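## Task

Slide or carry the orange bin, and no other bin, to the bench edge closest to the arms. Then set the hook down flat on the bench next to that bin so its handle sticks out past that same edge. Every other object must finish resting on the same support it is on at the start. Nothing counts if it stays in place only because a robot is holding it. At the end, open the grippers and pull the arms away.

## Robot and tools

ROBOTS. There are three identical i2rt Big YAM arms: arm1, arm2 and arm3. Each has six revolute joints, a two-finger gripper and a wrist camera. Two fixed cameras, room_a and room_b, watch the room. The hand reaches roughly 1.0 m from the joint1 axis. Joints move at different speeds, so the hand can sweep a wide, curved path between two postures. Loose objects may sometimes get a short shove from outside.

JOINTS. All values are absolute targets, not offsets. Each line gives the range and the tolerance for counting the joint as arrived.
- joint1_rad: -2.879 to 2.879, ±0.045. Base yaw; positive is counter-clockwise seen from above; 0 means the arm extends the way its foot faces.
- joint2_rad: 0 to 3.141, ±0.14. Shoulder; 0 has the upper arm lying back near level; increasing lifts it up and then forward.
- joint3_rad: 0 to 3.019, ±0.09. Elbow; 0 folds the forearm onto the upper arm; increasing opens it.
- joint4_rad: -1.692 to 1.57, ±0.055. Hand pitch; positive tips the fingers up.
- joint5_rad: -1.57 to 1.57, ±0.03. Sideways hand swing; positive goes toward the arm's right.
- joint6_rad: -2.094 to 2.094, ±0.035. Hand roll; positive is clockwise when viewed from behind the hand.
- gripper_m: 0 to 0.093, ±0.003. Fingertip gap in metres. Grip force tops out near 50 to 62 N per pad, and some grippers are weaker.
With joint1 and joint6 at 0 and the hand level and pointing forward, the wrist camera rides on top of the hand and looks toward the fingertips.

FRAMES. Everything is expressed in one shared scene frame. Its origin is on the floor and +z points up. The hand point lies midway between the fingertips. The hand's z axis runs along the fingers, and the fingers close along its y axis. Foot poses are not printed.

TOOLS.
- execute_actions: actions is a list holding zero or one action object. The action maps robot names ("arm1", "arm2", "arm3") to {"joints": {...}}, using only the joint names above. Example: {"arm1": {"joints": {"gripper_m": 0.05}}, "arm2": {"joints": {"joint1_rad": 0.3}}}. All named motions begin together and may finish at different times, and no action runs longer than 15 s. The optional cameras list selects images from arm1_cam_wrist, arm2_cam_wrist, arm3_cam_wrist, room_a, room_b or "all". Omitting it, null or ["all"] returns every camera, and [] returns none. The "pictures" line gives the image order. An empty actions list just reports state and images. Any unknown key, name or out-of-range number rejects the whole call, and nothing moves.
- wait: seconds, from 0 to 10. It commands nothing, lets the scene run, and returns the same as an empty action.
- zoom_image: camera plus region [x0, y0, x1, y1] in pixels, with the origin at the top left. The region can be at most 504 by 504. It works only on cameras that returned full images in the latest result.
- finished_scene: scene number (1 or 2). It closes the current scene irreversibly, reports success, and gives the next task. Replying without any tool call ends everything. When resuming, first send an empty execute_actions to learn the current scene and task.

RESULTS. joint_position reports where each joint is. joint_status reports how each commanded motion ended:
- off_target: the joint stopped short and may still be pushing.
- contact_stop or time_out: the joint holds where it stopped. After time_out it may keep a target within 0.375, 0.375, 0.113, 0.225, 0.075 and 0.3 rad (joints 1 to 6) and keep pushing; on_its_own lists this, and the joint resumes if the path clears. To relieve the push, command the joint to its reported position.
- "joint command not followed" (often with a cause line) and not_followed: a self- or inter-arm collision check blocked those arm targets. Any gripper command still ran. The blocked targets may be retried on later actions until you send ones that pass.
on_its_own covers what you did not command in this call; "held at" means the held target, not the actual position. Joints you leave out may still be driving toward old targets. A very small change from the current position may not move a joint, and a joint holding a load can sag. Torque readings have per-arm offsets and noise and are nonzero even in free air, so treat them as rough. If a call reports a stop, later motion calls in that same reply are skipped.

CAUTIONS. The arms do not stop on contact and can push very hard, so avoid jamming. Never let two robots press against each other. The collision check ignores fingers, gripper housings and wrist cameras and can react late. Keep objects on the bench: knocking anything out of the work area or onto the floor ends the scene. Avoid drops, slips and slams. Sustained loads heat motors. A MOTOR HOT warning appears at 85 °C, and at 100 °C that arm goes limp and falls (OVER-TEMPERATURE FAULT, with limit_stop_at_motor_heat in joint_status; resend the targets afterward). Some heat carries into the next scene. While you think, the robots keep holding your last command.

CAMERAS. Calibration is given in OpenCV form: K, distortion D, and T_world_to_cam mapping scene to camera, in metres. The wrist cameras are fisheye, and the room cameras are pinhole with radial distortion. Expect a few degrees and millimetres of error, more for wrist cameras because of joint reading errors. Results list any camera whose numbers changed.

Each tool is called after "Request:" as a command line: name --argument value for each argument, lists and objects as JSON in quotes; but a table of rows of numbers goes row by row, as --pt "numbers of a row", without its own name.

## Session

Request:
execute_actions --actions '[]'

Scene clock: 0.00 s.
Joint torques (N m, as the arm reports them, + toward a larger angle): no reading
arm1.joint_positions: joint1_rad=-0.065 joint2_rad=+0.440 joint3_rad=+1.695 joint4_rad=-1.604 joint5_rad=-0.130 joint6_rad=+0.268 gripper_m=+0.095
arm1.joint_status: not commanded
arm1.hand: x=-0.9424 y=+0.0515 z=+1.3753 quat_wxyz=(-0.355, +0.461, -0.674, -0.455) (m; scene frame)
arm2.joint_positions: joint1_rad=+0.559 joint2_rad=+0.454 joint3_rad=+1.622 joint4_rad=-1.248 joint5_rad=-0.164 joint6_rad=-0.537 gripper_m=+0.095
arm2.joint_status: not commanded
arm2.hand: x=-0.0807 y=+0.0885 z=+1.4102 quat_wxyz=(-0.469, +0.714, -0.173, -0.490) (m; scene frame)
arm3.joint_positions: joint1_rad=-0.166 joint2_rad=+0.285 joint3_rad=+1.571 joint4_rad=-1.314 joint5_rad=+0.181 joint6_rad=-0.186 gripper_m=+0.095
arm3.joint_status: not commanded
arm3.hand: x=+0.9734 y=+0.0273 z=+1.3970 quat_wxyz=(-0.573, +0.512, -0.500, -0.400) (m; scene frame)
pictures: arm1_cam_wrist, arm2_cam_wrist, arm3_cam_wrist, room_a, room_b
camera_calibration (this result's frames):
arm1_cam_wrist: T_world_to_cam=[[0.947618, -0.153471, -0.28012, 1.29028], [-0.286882, -0.794523, -0.535194, 0.510011], [-0.140425, 0.587521, -0.796932, 1.05703], [0, 0, 0, 1]] pos_world=[-0.927943, -0.0177888, 1.47676]
arm2_cam_wrist: T_world_to_cam=[[0.710182, 0.503209, 0.492363, -0.680514], [0.681648, -0.316591, -0.659641, 1.01913], [-0.17606, 0.804084, -0.567849, 0.834134], [0, 0, 0, 1]] pos_world=[-0.0645401, -0.00562612, 1.48098]
arm3_cam_wrist: T_world_to_cam=[[0.96835, -0.146736, 0.201907, -1.22263], [0.0660749, -0.629371, -0.77429, 1.04168], [0.240691, 0.763125, -0.599756, 0.706061], [0, 0, 0, 1]] pos_world=[0.945166, -0.0626111, 1.47689]
Images, in order (width x height): arm1_cam_wrist 504x504, arm2_cam_wrist 504x504, arm3_cam_wrist 504x504, room_a 504x504, room_b 504x504.

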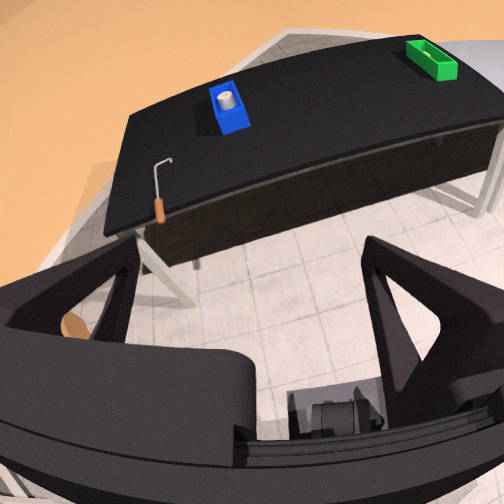

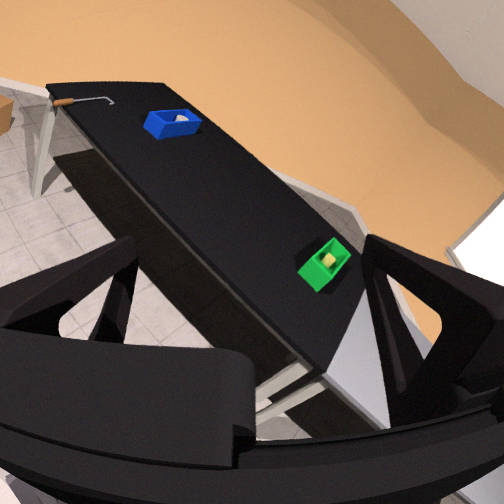

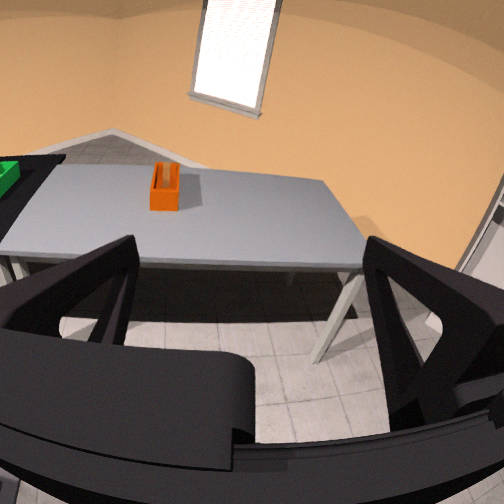

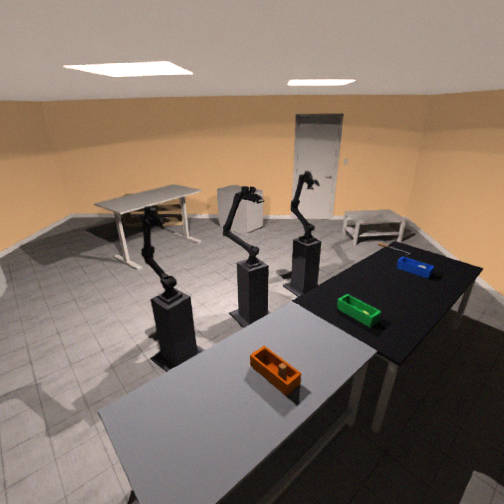

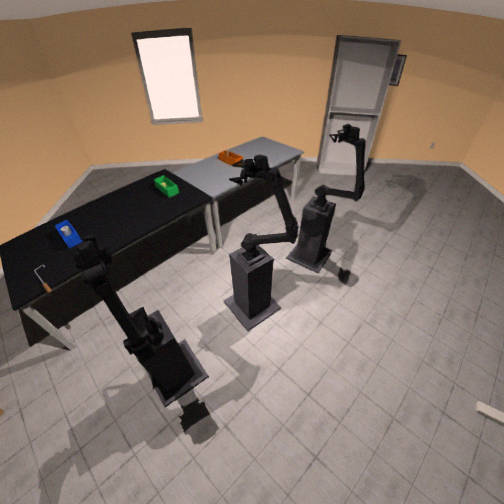

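Request:
zoom_image --camera "arm1_cam_wrist" --region '[100, 140, 220, 240]'

Request:
zoom_image --camera "arm3_cam_wrist" --region '[110, 150, 230, 280]'

Region (100, 140, 220, 240) of arm1_cam_wrist's 504x504 image, scaled by 4.200, with more detail than that image has.

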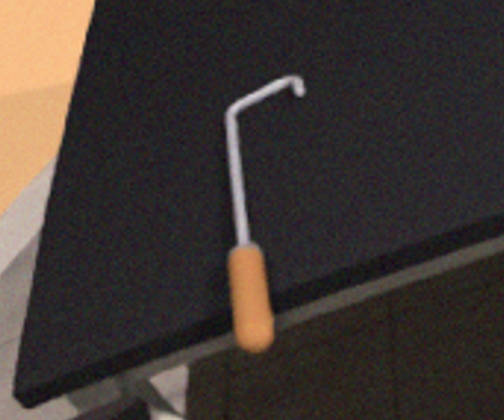

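Region (110, 150, 230, 280) of arm3_cam_wrist's 504x504 image, scaled by 3.877, with more detail than that image has; it fills the left 465 columns of this view, and the rest is white.

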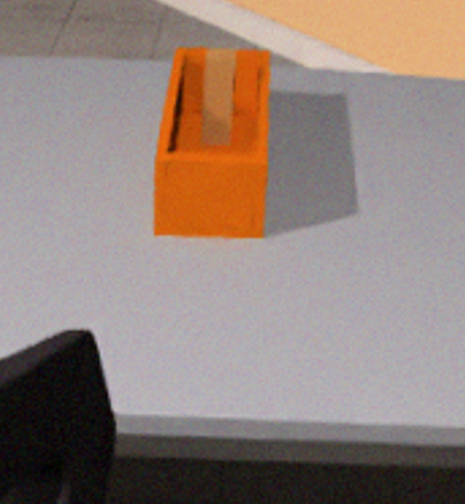

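Request:
execute_actions --actions '[{"arm1":{"joints":{"joint1_rad":0.786,"joint2_rad":2.19,"joint3_rad":1.285,"joint4_rad":0.77,"joint5_rad":0.494,"joint6_rad":0.07}},"arm2":{"joints":{"joint1_rad":1.243,"joint2_rad":1.69,"joint3_rad":0.51,"joint4_rad":1.19,"joint5_rad":0,"joint6_rad":0.01}},"arm3":{"joints":{"joint1_rad":-0.14,"joint2_rad":1.85,"joint3_rad":2.0,"joint4_rad":-0.55,"joint5_rad":0,"joint6_rad":0.015}}}]' --cameras '["arm1_cam_wrist","arm3_cam_wrist","room_b"]'

Scene clock: 3.33 s.
Joint torques (N m, as the arm reports them, + toward a larger angle): arm1=[ -1.19 -21.07   8.59   2.42   0.16  -0.25] | arm2=[-2.65 -9.73  6.09  2.86 -0.09  0.02] | arm3=[  0.49 -24.15  15.14   2.78  -0.07   0.09]
arm1.joint_positions: joint1_rad=+0.790 joint2_rad=+2.184 joint3_rad=+1.276 joint4_rad=+0.751 joint5_rad=+0.491 joint6_rad=+0.082 gripper_m=+0.095
arm1.joint_status: all done
arm1.hand: x=-1.3243 y=+0.6407 z=+0.8073 quat_wxyz=(-0.427, +0.573, -0.488, -0.501) (m; scene frame)
arm2.joint_positions: joint1_rad=+1.247 joint2_rad=+1.676 joint3_rad=+0.516 joint4_rad=+1.174 joint5_rad=+0.000 joint6_rad=+0.000 gripper_m=+0.095
arm2.joint_status: all done
arm2.hand: x=-0.4816 y=+0.2470 z=+0.8729 quat_wxyz=(-0.168, +0.683, -0.166, -0.691) (m; scene frame)
arm3.joint_positions: joint1_rad=-0.148 joint2_rad=+1.860 joint3_rad=+1.947 joint4_rad=-0.559 joint5_rad=+0.002 joint6_rad=-0.002 gripper_m=+0.095
arm3.joint_status: all done
arm3.hand: x=+0.9148 y=+0.7938 z=+1.1333 quat_wxyz=(-0.364, +0.613, -0.592, -0.377) (m; scene frame)
pictures: arm1_cam_wrist, arm3_cam_wrist, room_b
camera_calibration (this result's frames):
arm1_cam_wrist: T_world_to_cam=[[0.986349, 0.164492, 0.00755209, 1.1988], [0.118754, -0.678819, -0.724639, 1.18058], [-0.114071, 0.715644, -0.689087, 0.0704047], [0, 0, 0, 1]] pos_world=[-1.3146, 0.553824, 0.894958]
arm3_cam_wrist: T_world_to_cam=[[0.998765, 0.0485069, 0.0107081, -0.966245], [0.0480912, -0.8902, -0.453024, 1.18322], [-0.0124424, 0.452979, -0.891434, 0.785313], [0, 0, 0, 1]] pos_world=[0.917921, 0.744439, 1.24643]
Images, in order (width x height): arm1_cam_wrist 504x504, arm3_cam_wrist 504x504, room_b 504x504.

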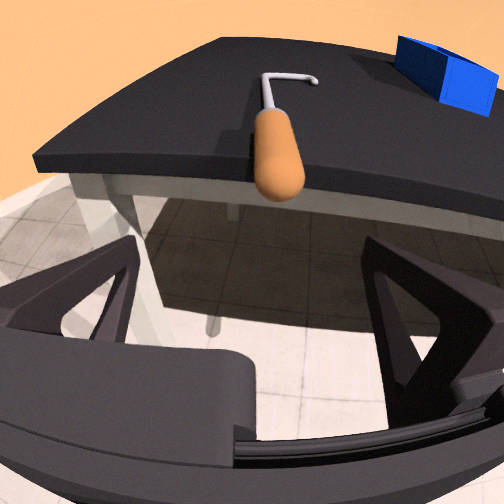

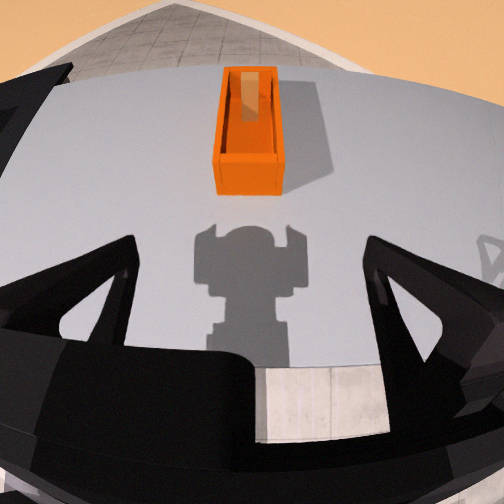

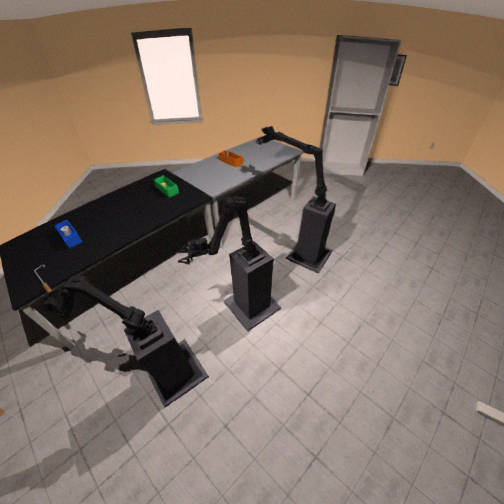

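Request:
execute_actions --actions '[{"arm1":{"joints":{"joint1_rad":0.678,"joint2_rad":2.31,"joint3_rad":1.76,"joint4_rad":0.70,"joint5_rad":0.385,"joint6_rad":0.03}},"arm3":{"joints":{"joint1_rad":0.2,"joint2_rad":1.55,"joint3_rad":1.7,"joint4_rad":-1.0,"joint6_rad":0.6}}}]' --cameras '[]'

Request:
execute_actions --actions '[{"arm1":{"joints":{"joint2_rad":2.41,"joint4_rad":0.61,"gripper_m":0.08}},"arm3":{"joints":{"joint4_rad":-1.3,"joint6_rad":1.0}}}]' --cameras '["arm1_cam_wrist"]'

Scene clock: 5.67 s.
Joint torques (N m, as the arm reports them, + toward a larger angle): arm1=[ -1.04 -23.65  11.77   1.5   -0.16  -0.27] | arm2=[-2.68 -9.81  6.13  2.86 -0.09  0.01] | arm3=[ -0.13 -15.65  10.34   1.46   0.06   0.01]
arm1.joint_positions: joint1_rad=+0.676 joint2_rad=+2.282 joint3_rad=+1.737 joint4_rad=+0.706 joint5_rad=+0.387 joint6_rad=+0.043 gripper_m=+0.095
arm1.joint_status: all done
arm1.hand: x=-1.3276 y=+0.7785 z=+0.9558 quat_wxyz=(-0.466, +0.473, -0.447, -0.600) (m; scene frame)
arm2.joint_positions: joint1_rad=+1.247 joint2_rad=+1.676 joint3_rad=+0.516 joint4_rad=+1.174 joint5_rad=+0.000 joint6_rad=+0.000 gripper_m=+0.095
arm2.joint_status: not commanded
arm2.hand: x=-0.4816 y=+0.2470 z=+0.8729 quat_wxyz=(-0.168, +0.683, -0.166, -0.691) (m; scene frame)
arm3.joint_positions: joint1_rad=+0.197 joint2_rad=+1.540 joint3_rad=+1.699 joint4_rad=-0.991 joint5_rad=-0.001 joint6_rad=+0.582 gripper_m=+0.095
arm3.joint_status: all done
arm3.hand: x=+0.7119 y=+0.5766 z=+1.1268 quat_wxyz=(-0.108, +0.589, -0.722, -0.346) (m; scene frame)
pictures: none
No camera images: the call's "cameras" was empty. Leave "cameras" out to get every camera's image.

Scene clock: 7.10 s.
Joint torques (N m, as the arm reports them, + toward a larger angle): arm1=[ -0.85 -26.5   11.2    1.51  -0.09  -0.26] | arm2=[-2.54 -9.82  6.08  2.84 -0.1   0.02] | arm3=[  0.34 -15.46   9.94   0.99   0.1    0.03]
arm1.joint_positions: joint1_rad=+0.676 joint2_rad=+2.406 joint3_rad=+1.738 joint4_rad=+0.618 joint5_rad=+0.387 joint6_rad=+0.043 gripper_m=+0.080
arm1.joint_status: all done
arm1.hand: x=-1.3287 y=+0.7822 z=+0.8291 quat_wxyz=(-0.445, +0.545, -0.474, -0.529) (m; scene frame)
arm2.joint_positions: joint1_rad=+1.247 joint2_rad=+1.676 joint3_rad=+0.516 joint4_rad=+1.174 joint5_rad=+0.000 joint6_rad=+0.000 gripper_m=+0.095
arm2.joint_status: not commanded
arm2.hand: x=-0.4816 y=+0.2470 z=+0.8729 quat_wxyz=(-0.168, +0.683, -0.166, -0.691) (m; scene frame)
arm3.joint_positions: joint1_rad=+0.197 joint2_rad=+1.540 joint3_rad=+1.699 joint4_rad=-1.289 joint5_rad=-0.001 joint6_rad=+0.983 gripper_m=+0.095
arm3.joint_status: all done
arm3.hand: x=+0.7344 y=+0.5202 z=+1.0860 quat_wxyz=(-0.022, +0.454, -0.863, -0.219) (m; scene frame)
pictures: arm1_cam_wrist
camera_calibration (this result's frames):
arm1_cam_wrist: T_world_to_cam=[[0.987181, 0.159389, -0.00825118, 1.19786], [0.092427, -0.613068, -0.784605, 1.25626], [-0.130116, 0.773784, -0.619942, -0.140578], [0, 0, 0, 1]] pos_world=[-1.31691, 0.688026, 0.908401]
Images, in order (width x height): arm1_cam_wrist 504x504.

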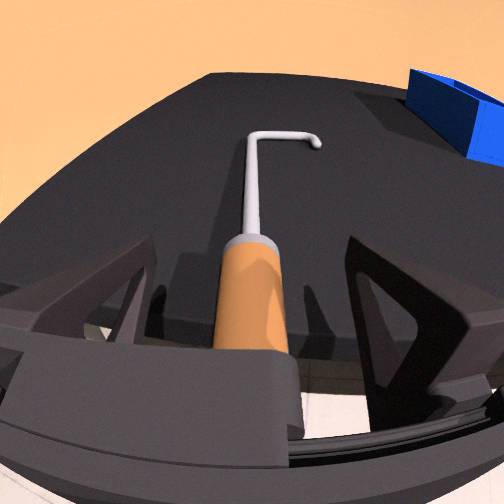

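Request:
execute_actions --actions '[{"arm1":{"joints":{"joint2_rad":2.458,"gripper_m":0.06}},"arm3":{"joints":{"joint4_rad":-1.5,"joint6_rad":1.3}}}]' --cameras '["arm1_cam_wrist"]'

Scene clock: 8.57 s.
Joint torques (N m, as the arm reports them, + toward a larger angle): arm1=[ -0.76 -24.82  10.93   1.54  -0.08  -0.25] | arm2=[-2.51 -9.78  6.11  2.87 -0.09  0.02] | arm3=[  0.34 -14.75   9.64   0.65   0.13   0.05]
arm1.joint_positions: joint1_rad=+0.676 joint2_rad=+2.433 joint3_rad=+1.738 joint4_rad=+0.618 joint5_rad=+0.387 joint6_rad=+0.042 gripper_m=+0.060
arm1.joint_status: all done
arm1.hand: x=-1.3277 y=+0.7810 z=+0.8058 quat_wxyz=(-0.442, +0.554, -0.477, -0.520) (m; scene frame)
arm2.joint_positions: joint1_rad=+1.247 joint2_rad=+1.676 joint3_rad=+0.516 joint4_rad=+1.174 joint5_rad=+0.000 joint6_rad=+0.000 gripper_m=+0.095
arm2.joint_status: not commanded
arm2.hand: x=-0.4816 y=+0.2470 z=+0.8729 quat_wxyz=(-0.168, +0.683, -0.166, -0.691) (m; scene frame)
arm3.joint_positions: joint1_rad=+0.197 joint2_rad=+1.540 joint3_rad=+1.699 joint4_rad=-1.489 joint5_rad=-0.001 joint6_rad=+1.283 gripper_m=+0.095
arm3.joint_status: all done
arm3.hand: x=+0.7515 y=+0.4773 z=+1.0695 quat_wxyz=(+0.006, +0.325, -0.938, -0.121) (m; scene frame)
pictures: arm1_cam_wrist
camera_calibration (this result's frames):
arm1_cam_wrist: T_world_to_cam=[[0.987256, 0.159122, 0.0022785, 1.18875], [0.103483, -0.631043, -0.768815, 1.25319], [-0.120897, 0.759253, -0.639467, -0.114617], [0, 0, 0, 1]] pos_world=[-1.31714, 0.688684, 0.887468]
Images, in order (width x height): arm1_cam_wrist 504x504.

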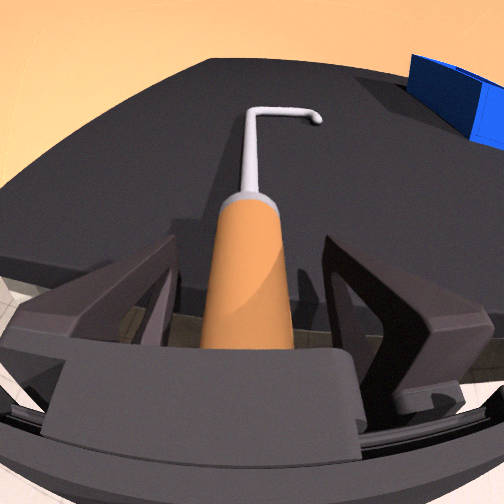

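Request:
execute_actions --actions '[{"arm1":{"joints":{"joint2_rad":2.483,"joint4_rad":0.65}}}]' --cameras '["arm1_cam_wrist"]'

Scene clock: 9.43 s.
Joint torques (N m, as the arm reports them, + toward a larger angle): arm1=[ -0.8  -24.59  10.9    2.46  -0.07  -0.25] | arm2=[-2.51 -9.84  6.1   2.86 -0.09  0.02] | arm3=[  0.07 -14.67   9.62   0.55   0.11   0.06]
arm1.joint_positions: joint1_rad=+0.676 joint2_rad=+2.457 joint3_rad=+1.738 joint4_rad=+0.631 joint5_rad=+0.387 joint6_rad=+0.042 gripper_m=+0.060
arm1.joint_status: all done
arm1.hand: x=-1.3268 y=+0.7798 z=+0.7887 quat_wxyz=(-0.441, +0.557, -0.478, -0.516) (m; scene frame)
arm2.joint_positions: joint1_rad=+1.247 joint2_rad=+1.676 joint3_rad=+0.516 joint4_rad=+1.174 joint5_rad=+0.000 joint6_rad=+0.000 gripper_m=+0.095
arm2.joint_status: not commanded
arm2.hand: x=-0.4816 y=+0.2470 z=+0.8729 quat_wxyz=(-0.168, +0.683, -0.166, -0.691) (m; scene frame)
arm3.joint_positions: joint1_rad=+0.197 joint2_rad=+1.540 joint3_rad=+1.699 joint4_rad=-1.489 joint5_rad=-0.001 joint6_rad=+1.283 gripper_m=+0.095
arm3.joint_status: not commanded
arm3.hand: x=+0.7515 y=+0.4773 z=+1.0695 quat_wxyz=(+0.007, +0.325, -0.938, -0.121) (m; scene frame)
pictures: arm1_cam_wrist
camera_calibration (this result's frames):
arm1_cam_wrist: T_world_to_cam=[[0.987247, 0.159076, 0.00613924, 1.18506], [0.107512, -0.6378, -0.762662, 1.24487], [-0.117405, 0.753596, -0.646769, -0.10973], [0, 0, 0, 1]] pos_world=[-1.31666, 0.688157, 0.87117]
Images, in order (width x height): arm1_cam_wrist 504x504.

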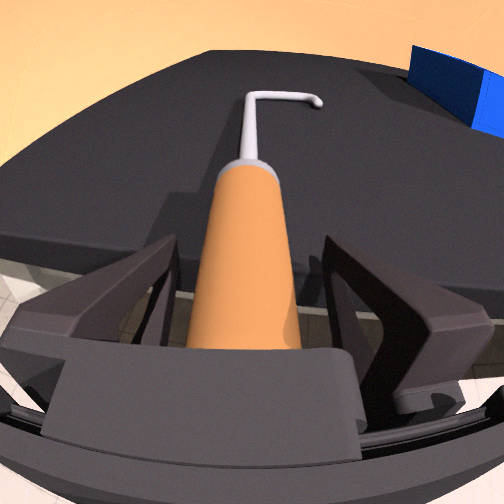

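Request:
execute_actions --actions '[{"arm1":{"joints":{"gripper_m":0.0}}}]' --cameras '[]'

Request:
execute_actions --actions '[{"arm1":{"joints":{"joint2_rad":2.22}}}]' --cameras '["arm1_cam_wrist"]'

Scene clock: 10.47 s.
Joint torques (N m, as the arm reports them, + toward a larger angle): arm1=[ -0.85 -24.41  10.91   2.43  -0.03  -0.24] | arm2=[-2.6  -9.81  6.1   2.85 -0.09  0.01] | arm3=[  0.22 -14.86   9.64   0.52   0.1    0.07]
arm1.joint_positions: joint1_rad=+0.676 joint2_rad=+2.457 joint3_rad=+1.738 joint4_rad=+0.631 joint5_rad=+0.386 joint6_rad=+0.042 gripper_m=+0.031
arm1.joint_status: gripper_m off_target (ended at +0.031, target +0.000)
arm1.hand: x=-1.3270 y=+0.7798 z=+0.7887 quat_wxyz=(-0.441, +0.558, -0.477, -0.517) (m; scene frame)
arm2.joint_positions: joint1_rad=+1.247 joint2_rad=+1.676 joint3_rad=+0.516 joint4_rad=+1.174 joint5_rad=+0.000 joint6_rad=+0.000 gripper_m=+0.095
arm2.joint_status: not commanded
arm2.hand: x=-0.4816 y=+0.2470 z=+0.8729 quat_wxyz=(-0.168, +0.683, -0.166, -0.691) (m; scene frame)
arm3.joint_positions: joint1_rad=+0.197 joint2_rad=+1.540 joint3_rad=+1.699 joint4_rad=-1.489 joint5_rad=-0.001 joint6_rad=+1.283 gripper_m=+0.095
arm3.joint_status: not commanded
arm3.hand: x=+0.7515 y=+0.4773 z=+1.0695 quat_wxyz=(+0.007, +0.325, -0.938, -0.121) (m; scene frame)
pictures: none
No camera images: the call's "cameras" was empty. Leave "cameras" out to get every camera's image.

Scene clock: 11.97 s.
Joint torques (N m, as the arm reports them, + toward a larger angle): arm1=[ -0.82 -28.32  13.56   2.48  -0.09  -0.24] | arm2=[-2.61 -9.91  6.1   2.87 -0.09  0.02] | arm3=[  0.23 -14.89   9.61   0.5    0.12   0.05]
arm1.joint_positions: joint1_rad=+0.676 joint2_rad=+2.243 joint3_rad=+1.719 joint4_rad=+0.627 joint5_rad=+0.386 joint6_rad=+0.041 gripper_m=+0.031
arm1.joint_status: all done
arm1.hand: x=-1.3258 y=+0.7751 z=+0.9608 quat_wxyz=(-0.461, +0.494, -0.454, -0.581) (m; scene frame)
arm2.joint_positions: joint1_rad=+1.247 joint2_rad=+1.676 joint3_rad=+0.516 joint4_rad=+1.174 joint5_rad=+0.000 joint6_rad=+0.000 gripper_m=+0.095
arm2.joint_status: not commanded
arm2.hand: x=-0.4816 y=+0.2470 z=+0.8729 quat_wxyz=(-0.168, +0.683, -0.166, -0.691) (m; scene frame)
arm3.joint_positions: joint1_rad=+0.197 joint2_rad=+1.540 joint3_rad=+1.699 joint4_rad=-1.489 joint5_rad=-0.001 joint6_rad=+1.283 gripper_m=+0.095
arm3.joint_status: not commanded
arm3.hand: x=+0.7515 y=+0.4773 z=+1.0695 quat_wxyz=(+0.007, +0.325, -0.938, -0.121) (m; scene frame)
pictures: arm1_cam_wrist
camera_calibration (this result's frames):
arm1_cam_wrist: T_world_to_cam=[[0.984084, 0.166043, -0.0633091, 1.24085], [0.0295891, -0.504397, -0.862965, 1.26272], [-0.175222, 0.847357, -0.501282, -0.283879], [0, 0, 0, 1]] pos_world=[-1.30821, 0.671421, 1.02593]
Images, in order (width x height): arm1_cam_wrist 504x504.

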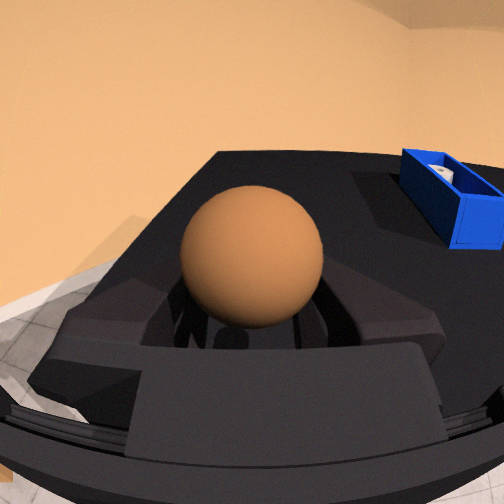

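Request:
execute_actions --actions '[]'

Scene clock: 12.77 s.
Joint torques (N m, as the arm reports them, + toward a larger angle): arm1=[ -0.5  -28.25  13.46   2.53  -0.09  -0.24] | arm2=[-2.54 -9.82  6.09  2.89 -0.09  0.01] | arm3=[  0.21 -14.8    9.63   0.51   0.13   0.07]
arm1.joint_positions: joint1_rad=+0.676 joint2_rad=+2.243 joint3_rad=+1.719 joint4_rad=+0.627 joint5_rad=+0.386 joint6_rad=+0.041 gripper_m=+0.031
arm1.joint_status: all done
arm1.hand: x=-1.3258 y=+0.7751 z=+0.9608 quat_wxyz=(-0.461, +0.494, -0.454, -0.581) (m; scene frame)
arm2.joint_positions: joint1_rad=+1.247 joint2_rad=+1.676 joint3_rad=+0.516 joint4_rad=+1.174 joint5_rad=+0.000 joint6_rad=+0.000 gripper_m=+0.095
arm2.joint_status: not commanded
arm2.hand: x=-0.4816 y=+0.2470 z=+0.8729 quat_wxyz=(-0.168, +0.683, -0.166, -0.691) (m; scene frame)
arm3.joint_positions: joint1_rad=+0.197 joint2_rad=+1.540 joint3_rad=+1.699 joint4_rad=-1.489 joint5_rad=-0.001 joint6_rad=+1.283 gripper_m=+0.095
arm3.joint_status: not commanded
arm3.hand: x=+0.7515 y=+0.4773 z=+1.0695 quat_wxyz=(+0.007, +0.325, -0.938, -0.121) (m; scene frame)
pictures: arm1_cam_wrist, arm2_cam_wrist, arm3_cam_wrist, room_a, room_b
camera_calibration (this result's frames):
arm1_cam_wrist: T_world_to_cam=[[0.984084, 0.166043, -0.0633091, 1.24085], [0.0295891, -0.504397, -0.862965, 1.26272], [-0.175222, 0.847357, -0.501282, -0.283879], [0, 0, 0, 1]] pos_world=[-1.30821, 0.671421, 1.02593]
arm2_cam_wrist: T_world_to_cam=[[0.458953, 0.888422, -0.00826065, 0.00987196], [0.503177, -0.267578, -0.821714, 1.03145], [-0.73224, 0.372972, -0.56984, 0.171365], [0, 0, 0, 1]] pos_world=[-0.398055, 0.20331, 0.945292]
arm3_cam_wrist: T_world_to_cam=[[0.620146, -0.747286, -0.23871, 0.143985], [-0.571155, -0.638688, 0.515615, 0.189789], [-0.537773, -0.183416, -0.822896, 1.49504], [0, 0, 0, 1]] pos_world=[0.823098, 0.503028, 1.16677]
Images, in order (width x height): arm1_cam_wrist 504x504, arm2_cam_wrist 504x504, arm3_cam_wrist 504x504, room_a 504x504, room_b 504x504.

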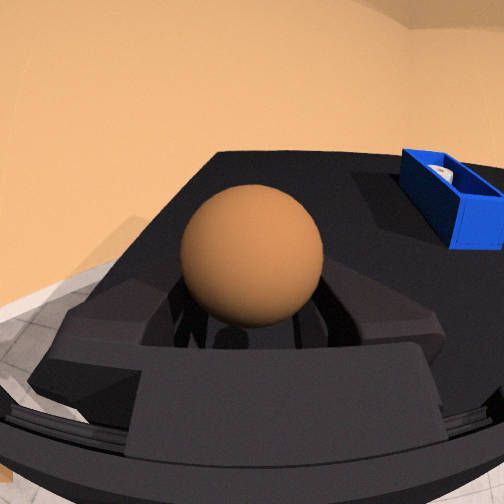

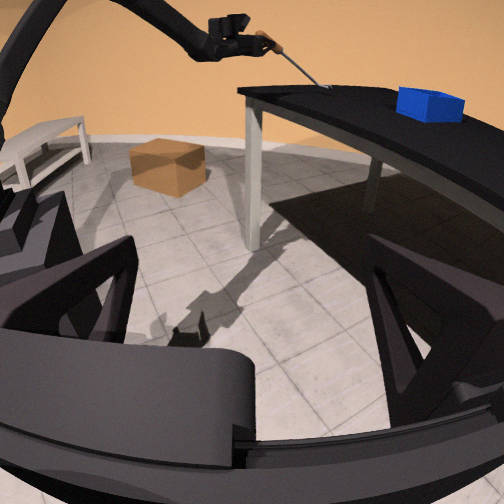

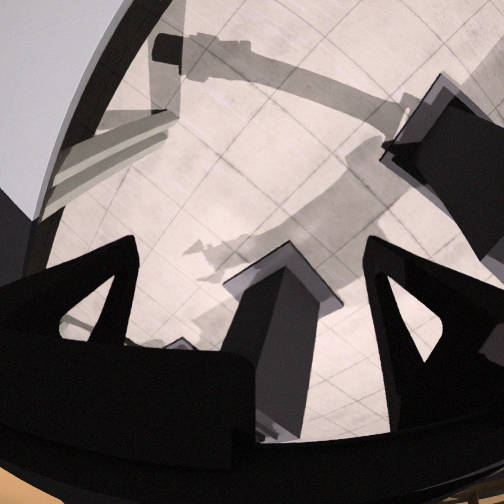

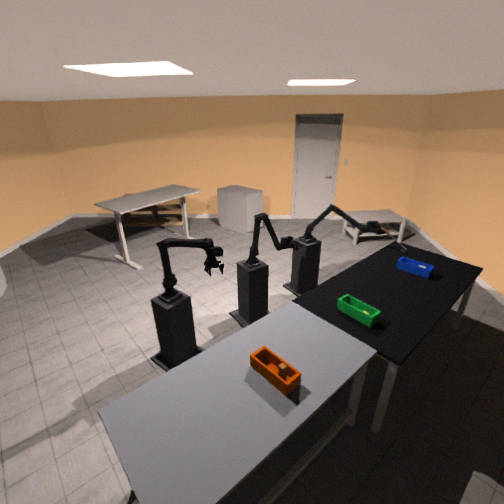

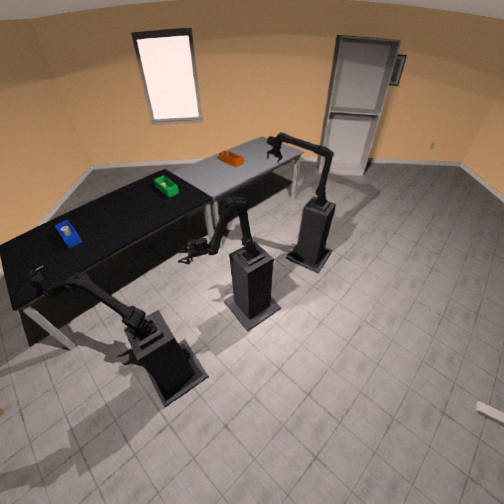

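Request:
execute_actions --actions '[{"arm1":{"joints":{"joint4_rad":0.18,"joint6_rad":0.12}}}]' --cameras '["arm1_cam_wrist","arm2_cam_wrist"]'

Scene clock: 14.90 s.
Joint torques (N m, as the arm reports them, + toward a larger angle): arm1=[ -0.87 -24.    13.01   0.98   0.21   0.05] | arm2=[-2.5  -9.76  6.12  2.86 -0.1   0.02] | arm3=[ -0.02 -14.82   9.67   0.58   0.1    0.08]
arm1.joint_positions: joint1_rad=+0.677 joint2_rad=+2.201 joint3_rad=+1.728 joint4_rad=+0.203 joint5_rad=+0.382 joint6_rad=+0.106 gripper_m=+0.031
arm1.joint_status: all done
arm1.hand: x=-1.3221 y=+0.7675 z=+0.9035 quat_wxyz=(-0.402, +0.598, -0.514, -0.465) (m; scene frame)
arm2.joint_positions: joint1_rad=+1.247 joint2_rad=+1.676 joint3_rad=+0.516 joint4_rad=+1.174 joint5_rad=+0.000 joint6_rad=+0.000 gripper_m=+0.095
arm2.joint_status: not commanded
arm2.hand: x=-0.4816 y=+0.2470 z=+0.8729 quat_wxyz=(-0.168, +0.683, -0.166, -0.691) (m; scene frame)
arm3.joint_positions: joint1_rad=+0.197 joint2_rad=+1.540 joint3_rad=+1.699 joint4_rad=-1.489 joint5_rad=-0.001 joint6_rad=+1.283 gripper_m=+0.095
arm3.joint_status: not commanded
arm3.hand: x=+0.7515 y=+0.4773 z=+1.0695 quat_wxyz=(+0.007, +0.325, -0.938, -0.121) (m; scene frame)
pictures: arm1_cam_wrist, arm2_cam_wrist
camera_calibration (this result's frames):
arm1_cam_wrist: T_world_to_cam=[[0.988014, 0.153985, 0.0107994, 1.18236], [0.124756, -0.75535, -0.643337, 1.32933], [-0.0909073, 0.636974, -0.765507, 0.20621], [0, 0, 0, 1]] pos_world=[-1.31528, 0.690695, 1.0003]
arm2_cam_wrist: T_world_to_cam=[[0.458953, 0.888422, -0.00826065, 0.00987196], [0.503177, -0.267578, -0.821714, 1.03145], [-0.73224, 0.372972, -0.56984, 0.171365], [0, 0, 0, 1]] pos_world=[-0.398055, 0.20331, 0.945292]
Images, in order (width x height): arm1_cam_wrist 504x504, arm2_cam_wrist 504x504.

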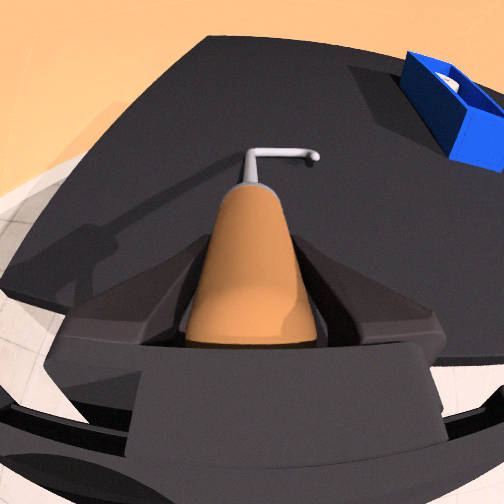

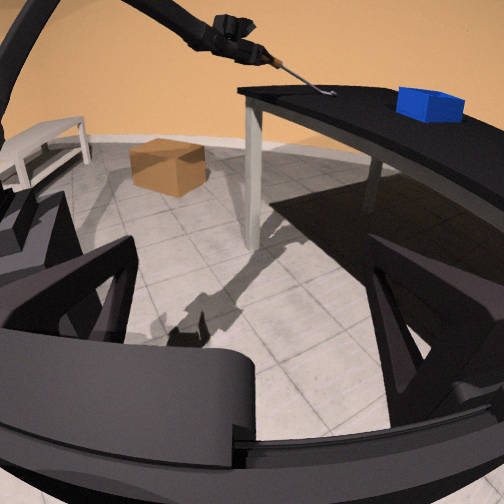

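Request:
execute_actions --actions '[{"arm1":{"joints":{"joint4_rad":0.03,"joint6_rad":0.15}}}]' --cameras '["arm1_cam_wrist"]'

Scene clock: 15.90 s.
Joint torques (N m, as the arm reports them, + toward a larger angle): arm1=[ -0.87 -23.86  12.99   1.05   0.26   0.04] | arm2=[-2.6  -9.87  6.09  2.87 -0.09  0.02] | arm3=[  0.15 -14.87   9.62   0.58   0.12   0.07]
arm1.joint_positions: joint1_rad=+0.677 joint2_rad=+2.201 joint3_rad=+1.728 joint4_rad=+0.049 joint5_rad=+0.382 joint6_rad=+0.136 gripper_m=+0.031
arm1.joint_status: all done
arm1.hand: x=-1.3156 y=+0.7572 z=+0.8698 quat_wxyz=(-0.377, +0.633, -0.537, -0.411) (m; scene frame)
arm2.joint_positions: joint1_rad=+1.247 joint2_rad=+1.676 joint3_rad=+0.516 joint4_rad=+1.174 joint5_rad=+0.000 joint6_rad=+0.000 gripper_m=+0.095
arm2.joint_status: not commanded
arm2.hand: x=-0.4816 y=+0.2470 z=+0.8729 quat_wxyz=(-0.168, +0.683, -0.166, -0.691) (m; scene frame)
arm3.joint_positions: joint1_rad=+0.197 joint2_rad=+1.540 joint3_rad=+1.699 joint4_rad=-1.489 joint5_rad=-0.001 joint6_rad=+1.283 gripper_m=+0.095
arm3.joint_status: not commanded
arm3.hand: x=+0.7515 y=+0.4773 z=+1.0695 quat_wxyz=(+0.007, +0.325, -0.938, -0.121) (m; scene frame)
pictures: arm1_cam_wrist
camera_calibration (this result's frames):
arm1_cam_wrist: T_world_to_cam=[[0.988215, 0.147241, 0.0418528, 1.15619], [0.146968, -0.836191, -0.52838, 1.2895], [-0.0428023, 0.528304, -0.847976, 0.404846], [0, 0, 0, 1]] pos_world=[-1.31475, 0.694145, 0.976255]
Images, in order (width x height): arm1_cam_wrist 504x504.

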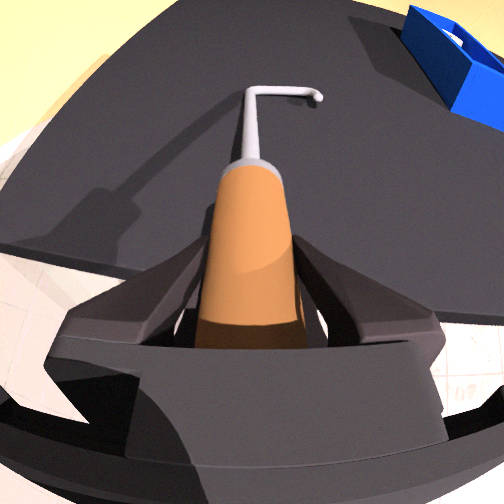

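Request:
execute_actions --actions '[{"arm1":{"joints":{"joint4_rad":0.10,"joint6_rad":-1.45}}}]' --cameras '["arm1_cam_wrist","arm2_cam_wrist"]'

Scene clock: 18.17 s.
Joint torques (N m, as the arm reports them, + toward a larger angle): arm1=[ -0.87 -24.13  13.     2.18   0.    -0.19] | arm2=[-2.58 -9.73  6.07  2.86 -0.09  0.01] | arm3=[  0.16 -14.93   9.61   0.66   0.1    0.08]
arm1.joint_positions: joint1_rad=+0.677 joint2_rad=+2.203 joint3_rad=+1.728 joint4_rad=+0.088 joint5_rad=+0.387 joint6_rad=-1.435 gripper_m=+0.031
arm1.joint_status: all done
arm1.hand: x=-1.3168 y=+0.7604 z=+0.8767 quat_wxyz=(-0.571, +0.818, +0.062, -0.030) (m; scene frame)
arm2.joint_positions: joint1_rad=+1.247 joint2_rad=+1.676 joint3_rad=+0.516 joint4_rad=+1.174 joint5_rad=+0.000 joint6_rad=+0.000 gripper_m=+0.095
arm2.joint_status: not commanded
arm2.hand: x=-0.4816 y=+0.2470 z=+0.8729 quat_wxyz=(-0.168, +0.683, -0.166, -0.691) (m; scene frame)
arm3.joint_positions: joint1_rad=+0.197 joint2_rad=+1.540 joint3_rad=+1.699 joint4_rad=-1.489 joint5_rad=-0.001 joint6_rad=+1.283 gripper_m=+0.095
arm3.joint_status: not commanded
arm3.hand: x=+0.7515 y=+0.4773 z=+1.0695 quat_wxyz=(+0.007, +0.325, -0.938, -0.121) (m; scene frame)
pictures: arm1_cam_wrist, arm2_cam_wrist
camera_calibration (this result's frames):
arm1_cam_wrist: T_world_to_cam=[[-0.0768539, 0.342207, 0.936476, -1.17835], [0.872349, -0.431743, 0.229358, 1.27928], [0.482805, 0.834561, -0.265342, 0.35739], [0, 0, 0, 1]] pos_world=[-1.37909, 0.657294, 0.904914]
arm2_cam_wrist: T_world_to_cam=[[0.458953, 0.888422, -0.00826065, 0.00987196], [0.503177, -0.267578, -0.821714, 1.03145], [-0.73224, 0.372972, -0.56984, 0.171365], [0, 0, 0, 1]] pos_world=[-0.398055, 0.20331, 0.945292]
Images, in order (width x height): arm1_cam_wrist 504x504, arm2_cam_wrist 504x504.

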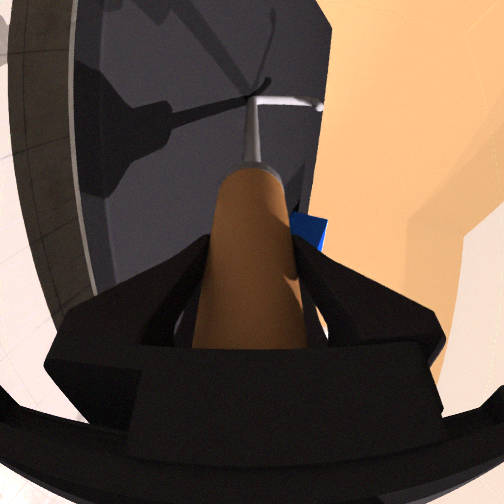

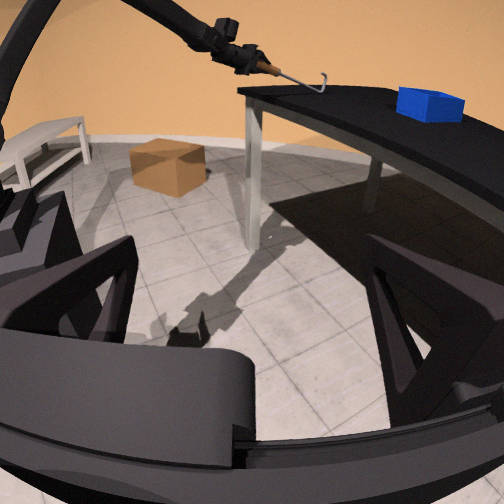

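Request:
execute_actions --actions '[{"arm1":{"joints":{"joint1_rad":0.0,"joint2_rad":1.50,"joint4_rad":-1.60,"joint5_rad":0.0}}}]' --cameras '["arm1_cam_wrist","room_b"]'

Scene clock: 20.50 s.
Joint torques (N m, as the arm reports them, + toward a larger angle): arm1=[ -0.89 -16.06  13.19   0.41  -0.02  -0.19] | arm2=[-2.6  -9.8   6.13  2.86 -0.1   0.02] | arm3=[  0.16 -14.69   9.65   0.54   0.1    0.05]
arm1.joint_positions: joint1_rad=+0.000 joint2_rad=+1.521 joint3_rad=+1.723 joint4_rad=-1.595 joint5_rad=-0.003 joint6_rad=-1.442 gripper_m=+0.031
arm1.joint_status: all done
arm1.hand: x=-0.8656 y=+0.4777 z=+1.0920 quat_wxyz=(-0.092, +0.987, -0.129, +0.002) (m; scene frame)
arm2.joint_positions: joint1_rad=+1.247 joint2_rad=+1.676 joint3_rad=+0.516 joint4_rad=+1.174 joint5_rad=+0.000 joint6_rad=+0.000 gripper_m=+0.095
arm2.joint_status: not commanded
arm2.hand: x=-0.4816 y=+0.2470 z=+0.8729 quat_wxyz=(-0.168, +0.683, -0.166, -0.691) (m; scene frame)
arm3.joint_positions: joint1_rad=+0.197 joint2_rad=+1.540 joint3_rad=+1.699 joint4_rad=-1.489 joint5_rad=-0.001 joint6_rad=+1.283 gripper_m=+0.095
arm3.joint_status: not commanded
arm3.hand: x=+0.7515 y=+0.4773 z=+1.0695 quat_wxyz=(+0.007, +0.325, -0.938, -0.121) (m; scene frame)
pictures: arm1_cam_wrist, room_b
camera_calibration (this result's frames):
arm1_cam_wrist: T_world_to_cam=[[0.247445, 0.952365, 0.178247, -0.431384], [0.769598, -0.304957, 0.560999, 0.202615], [0.588633, -0.00163813, -0.808398, 1.51672], [0, 0, 0, 1]] pos_world=[-0.94198, 0.475108, 1.18934]
Images, in order (width x height): arm1_cam_wrist 504x504, room_b 504x504.

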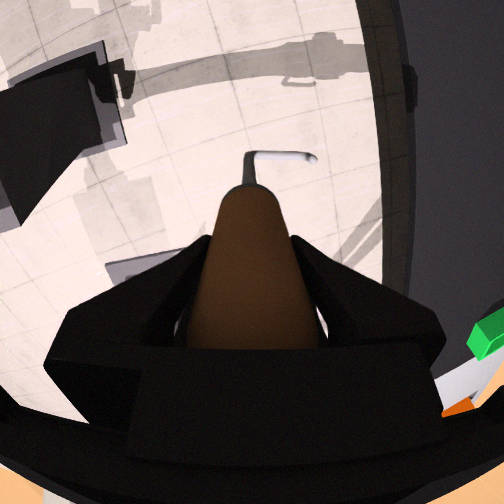

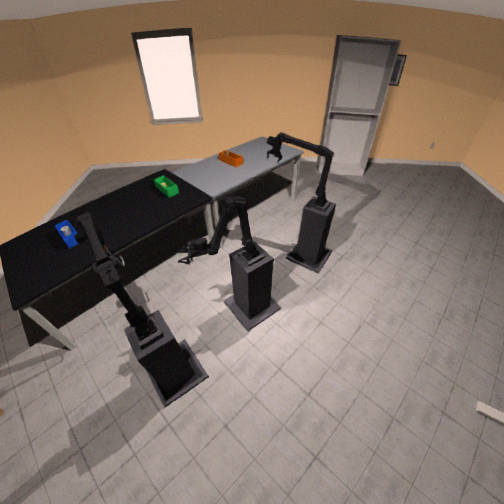

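Request:
execute_actions --actions '[{"arm1":{"joints":{"joint1_rad":-0.76,"joint2_rad":1.59,"joint3_rad":1.62,"joint4_rad":-1.655,"joint5_rad":-0.183,"joint6_rad":-2.0}},"arm3":{"joints":{"joint1_rad":0.738,"joint2_rad":1.45,"joint3_rad":1.68,"joint4_rad":-1.62,"joint6_rad":2.0}}}]' --cameras '["arm1_cam_wrist","arm2_cam_wrist","room_b"]'

Scene clock: 22.87 s.
Joint torques (N m, as the arm reports them, + toward a larger angle): arm1=[ -0.57 -16.93  12.05  -0.32  -0.45  -0.24] | arm2=[-2.6  -9.88  6.08  2.86 -0.09  0.03] | arm3=[ -0.58 -14.79   9.91   0.37   0.1    0.07]
arm1.joint_positions: joint1_rad=-0.762 joint2_rad=+1.610 joint3_rad=+1.592 joint4_rad=-1.645 joint5_rad=-0.179 joint6_rad=-1.986 gripper_m=+0.031
arm1.joint_status: all done
arm1.hand: x=-0.5866 y=+0.3077 z=+1.0037 quat_wxyz=(-0.021, +0.966, -0.240, -0.096) (m; scene frame)
arm2.joint_positions: joint1_rad=+1.247 joint2_rad=+1.676 joint3_rad=+0.516 joint4_rad=+1.174 joint5_rad=+0.000 joint6_rad=+0.000 gripper_m=+0.095
arm2.joint_status: not commanded
arm2.hand: x=-0.4816 y=+0.2470 z=+0.8729 quat_wxyz=(-0.168, +0.683, -0.166, -0.691) (m; scene frame)
arm3.joint_positions: joint1_rad=+0.743 joint2_rad=+1.466 joint3_rad=+1.672 joint4_rad=-1.609 joint5_rad=-0.001 joint6_rad=+1.982 gripper_m=+0.095
arm3.joint_status: all done
arm3.hand: x=+0.5707 y=+0.2794 z=+1.0868 quat_wxyz=(+0.053, +0.254, -0.964, -0.067) (m; scene frame)
pictures: arm1_cam_wrist, arm2_cam_wrist, room_b
camera_calibration (this result's frames):
arm1_cam_wrist: T_world_to_cam=[[0.459566, 0.888116, -0.00707622, 0.00744035], [0.809183, -0.415411, 0.415519, 0.188872], [0.36609, -0.196684, -0.909557, 1.31184], [0, 0, 0, 1]] pos_world=[-0.636501, 0.329869, 1.11476]
arm2_cam_wrist: T_world_to_cam=[[0.458953, 0.888422, -0.00826065, 0.00987196], [0.503177, -0.267578, -0.821714, 1.03145], [-0.73224, 0.372972, -0.56984, 0.171365], [0, 0, 0, 1]] pos_world=[-0.398055, 0.20331, 0.945292]
Images, in order (width x height): arm1_cam_wrist 504x504, arm2_cam_wrist 504x504, room_b 504x504.

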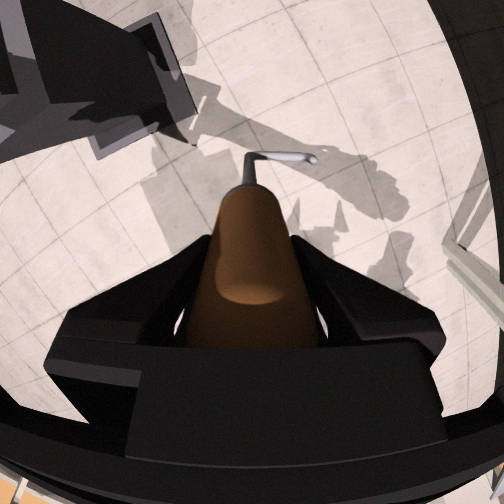

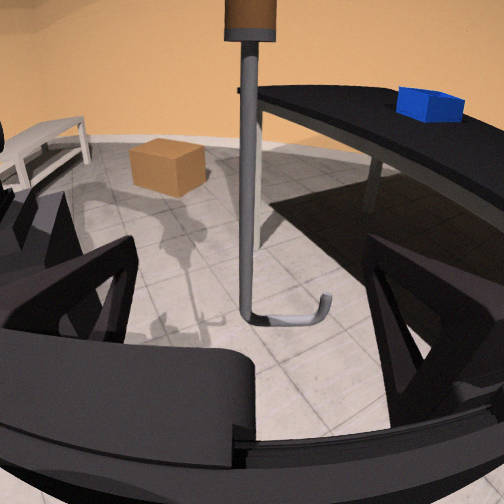

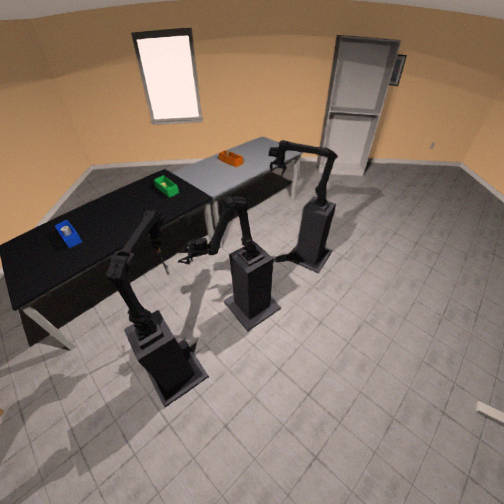

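Request:
execute_actions --actions '[{"arm2":{"joints":{"joint2_rad":1.89,"joint3_rad":0.92,"joint4_rad":1.02,"gripper_m":0.055}}}]' --cameras '["arm1_cam_wrist","arm2_cam_wrist"]'

Scene clock: 24.57 s.
Joint torques (N m, as the arm reports them, + toward a larger angle): arm1=[ -0.65 -16.6   12.07  -0.25  -0.44  -0.26] | arm2=[ -2.48 -15.02   9.9    1.83  -0.1    0.01] | arm3=[ -0.5  -15.34   9.91   0.38   0.1    0.07]
arm1.joint_positions: joint1_rad=-0.762 joint2_rad=+1.610 joint3_rad=+1.592 joint4_rad=-1.645 joint5_rad=-0.179 joint6_rad=-1.986 gripper_m=+0.031
arm1.joint_status: not commanded
arm1.hand: x=-0.5866 y=+0.3077 z=+1.0037 quat_wxyz=(-0.021, +0.966, -0.240, -0.096) (m; scene frame)
arm2.joint_positions: joint1_rad=+1.247 joint2_rad=+1.882 joint3_rad=+0.901 joint4_rad=+1.027 joint5_rad=+0.000 joint6_rad=+0.000 gripper_m=+0.055
arm2.joint_status: all done
arm2.hand: x=-0.5999 y=+0.3082 z=+0.8838 quat_wxyz=(-0.171, +0.672, -0.163, -0.702) (m; scene frame)
arm3.joint_positions: joint1_rad=+0.743 joint2_rad=+1.466 joint3_rad=+1.672 joint4_rad=-1.609 joint5_rad=-0.001 joint6_rad=+1.983 gripper_m=+0.095
arm3.joint_status: not commanded
arm3.hand: x=+0.5707 y=+0.2794 z=+1.0868 quat_wxyz=(+0.053, +0.253, -0.964, -0.067) (m; scene frame)
pictures: arm1_cam_wrist, arm2_cam_wrist
camera_calibration (this result's frames):
arm1_cam_wrist: T_world_to_cam=[[0.459234, 0.888288, -0.0070015, 0.00711754], [0.809325, -0.415136, 0.415519, 0.188871], [0.366194, -0.196487, -0.909558, 1.31184], [0, 0, 0, 1]] pos_world=[-0.636513, 0.329843, 1.11476]
arm2_cam_wrist: T_world_to_cam=[[0.458684, 0.888561, -0.00822335, 0.00960425], [0.479265, -0.255173, -0.839757, 1.11415], [-0.748274, 0.381242, -0.5429, 0.0321538], [0, 0, 0, 1]] pos_world=[-0.514317, 0.263508, 0.953149]
Images, in order (width x height): arm1_cam_wrist 504x504, arm2_cam_wrist 504x504.

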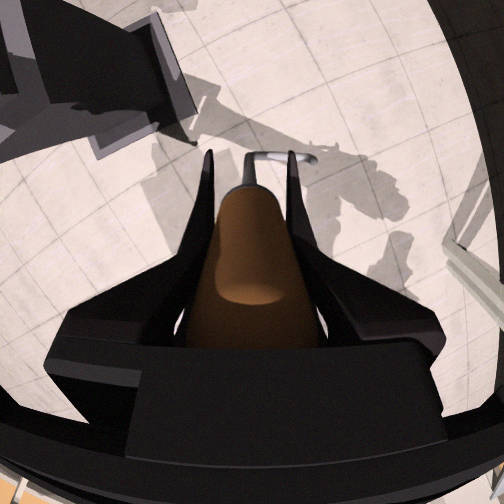

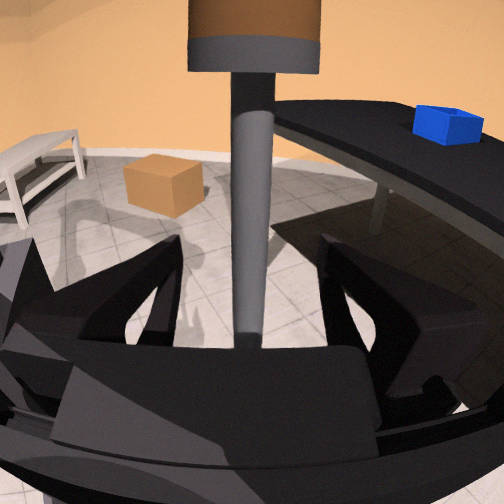

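Request:
execute_actions --actions '[{"arm2":{"joints":{"joint2_rad":1.945,"joint3_rad":0.945,"gripper_m":0.025}}}]' --cameras '["arm2_cam_wrist"]'

Scene clock: 25.43 s.
Joint torques (N m, as the arm reports them, + toward a larger angle): arm1=[ -0.59 -16.9   12.02  -0.26  -0.46  -0.26] | arm2=[ -2.52 -15.03  10.76   1.85  -0.1    0.02] | arm3=[ -0.78 -15.37  10.     0.41   0.11   0.08]
arm1.joint_positions: joint1_rad=-0.762 joint2_rad=+1.610 joint3_rad=+1.592 joint4_rad=-1.645 joint5_rad=-0.179 joint6_rad=-1.986 gripper_m=+0.031
arm1.joint_status: not commanded
arm1.hand: x=-0.5866 y=+0.3077 z=+1.0037 quat_wxyz=(-0.021, +0.966, -0.240, -0.096) (m; scene frame)
arm2.joint_positions: joint1_rad=+1.247 joint2_rad=+1.927 joint3_rad=+0.913 joint4_rad=+1.027 joint5_rad=+0.000 joint6_rad=+0.000 gripper_m=+0.025
arm2.joint_status: all done
arm2.hand: x=-0.6040 y=+0.3104 z=+0.8605 quat_wxyz=(-0.168, +0.683, -0.166, -0.691) (m; scene frame)
arm3.joint_positions: joint1_rad=+0.743 joint2_rad=+1.466 joint3_rad=+1.672 joint4_rad=-1.609 joint5_rad=-0.001 joint6_rad=+1.983 gripper_m=+0.095
arm3.joint_status: not commanded
arm3.hand: x=+0.5707 y=+0.2794 z=+1.0868 quat_wxyz=(+0.053, +0.253, -0.964, -0.067) (m; scene frame)
pictures: arm2_cam_wrist
camera_calibration (this result's frames):
arm2_cam_wrist: T_world_to_cam=[[0.458956, 0.888421, -0.00826103, 0.00962182], [0.503456, -0.267723, -0.821497, 1.09992], [-0.732046, 0.372872, -0.570153, 0.0514714], [0, 0, 0, 1]] pos_world=[-0.520497, 0.266733, 0.933006]
Images, in order (width x height): arm2_cam_wrist 504x504.

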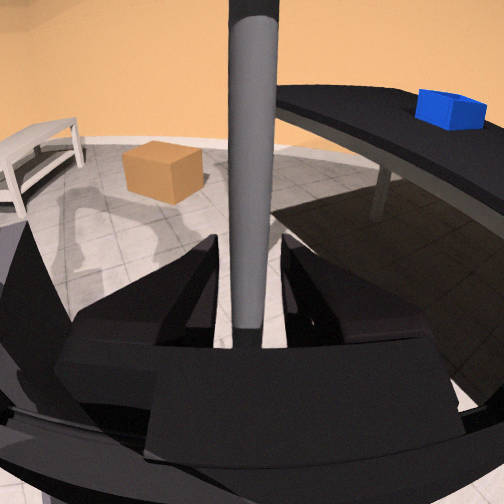

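Request:
execute_actions --actions '[{"arm2":{"joints":{"gripper_m":0.0}}}]' --cameras '["arm1_cam_wrist","arm2_cam_wrist"]'

Scene clock: 26.07 s.
Joint torques (N m, as the arm reports them, + toward a larger angle): arm1=[ -0.34 -16.89  12.05  -0.25  -0.43  -0.26] | arm2=[ -2.59 -14.85  10.6    1.88  -0.12  -0.1 ] | arm3=[ -0.54 -15.35   9.88   0.36   0.11   0.08]
arm1.joint_positions: joint1_rad=-0.762 joint2_rad=+1.609 joint3_rad=+1.592 joint4_rad=-1.645 joint5_rad=-0.180 joint6_rad=-1.989 gripper_m=+0.031
arm1.joint_status: not commanded
arm1.hand: x=-0.5868 y=+0.3078 z=+1.0039 quat_wxyz=(-0.022, +0.966, -0.239, -0.096) (m; scene frame)
arm2.joint_positions: joint1_rad=+1.247 joint2_rad=+1.927 joint3_rad=+0.913 joint4_rad=+1.027 joint5_rad=+0.000 joint6_rad=+0.013 gripper_m=+0.009
arm2.joint_status: gripper_m off_target (ended at +0.009, target +0.000)
arm2.hand: x=-0.6040 y=+0.3104 z=+0.8605 quat_wxyz=(-0.164, +0.682, -0.171, -0.692) (m; scene frame)
arm3.joint_positions: joint1_rad=+0.743 joint2_rad=+1.466 joint3_rad=+1.672 joint4_rad=-1.609 joint5_rad=-0.001 joint6_rad=+1.983 gripper_m=+0.095
arm3.joint_status: not commanded
arm3.hand: x=+0.5707 y=+0.2794 z=+1.0868 quat_wxyz=(+0.053, +0.253, -0.964, -0.067) (m; scene frame)
pictures: arm1_cam_wrist, arm2_cam_wrist
camera_calibration (this result's frames):
arm1_cam_wrist: T_world_to_cam=[[0.457295, 0.889295, -0.00589506, 0.0045521], [0.810219, -0.413881, 0.415026, 0.18955], [0.366641, -0.194566, -0.90979, 1.31197], [0, 0, 0, 1]] pos_world=[-0.636682, 0.329668, 1.11498]
arm2_cam_wrist: T_world_to_cam=[[0.459083, 0.888149, -0.0208518, 0.0205521], [0.498633, -0.277027, -0.821353, 1.09977], [-0.73526, 0.366672, -0.570039, 0.0513569], [0, 0, 0, 1]] pos_world=[-0.520057, 0.267582, 0.933005]
Images, in order (width x height): arm1_cam_wrist 504x504, arm2_cam_wrist 504x504.

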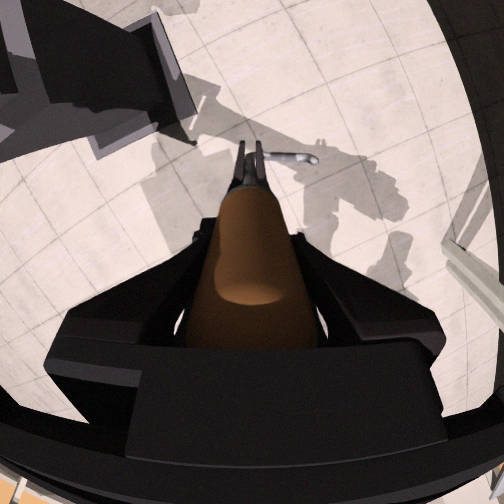

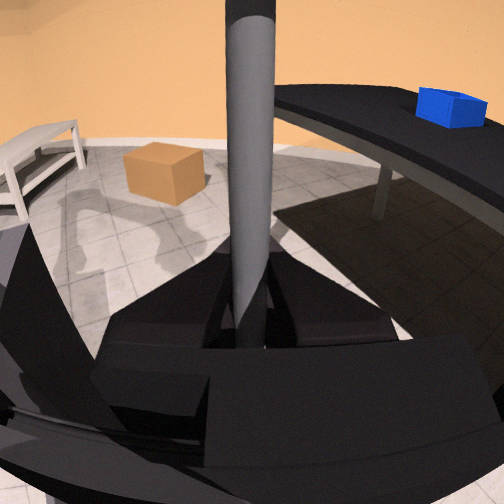

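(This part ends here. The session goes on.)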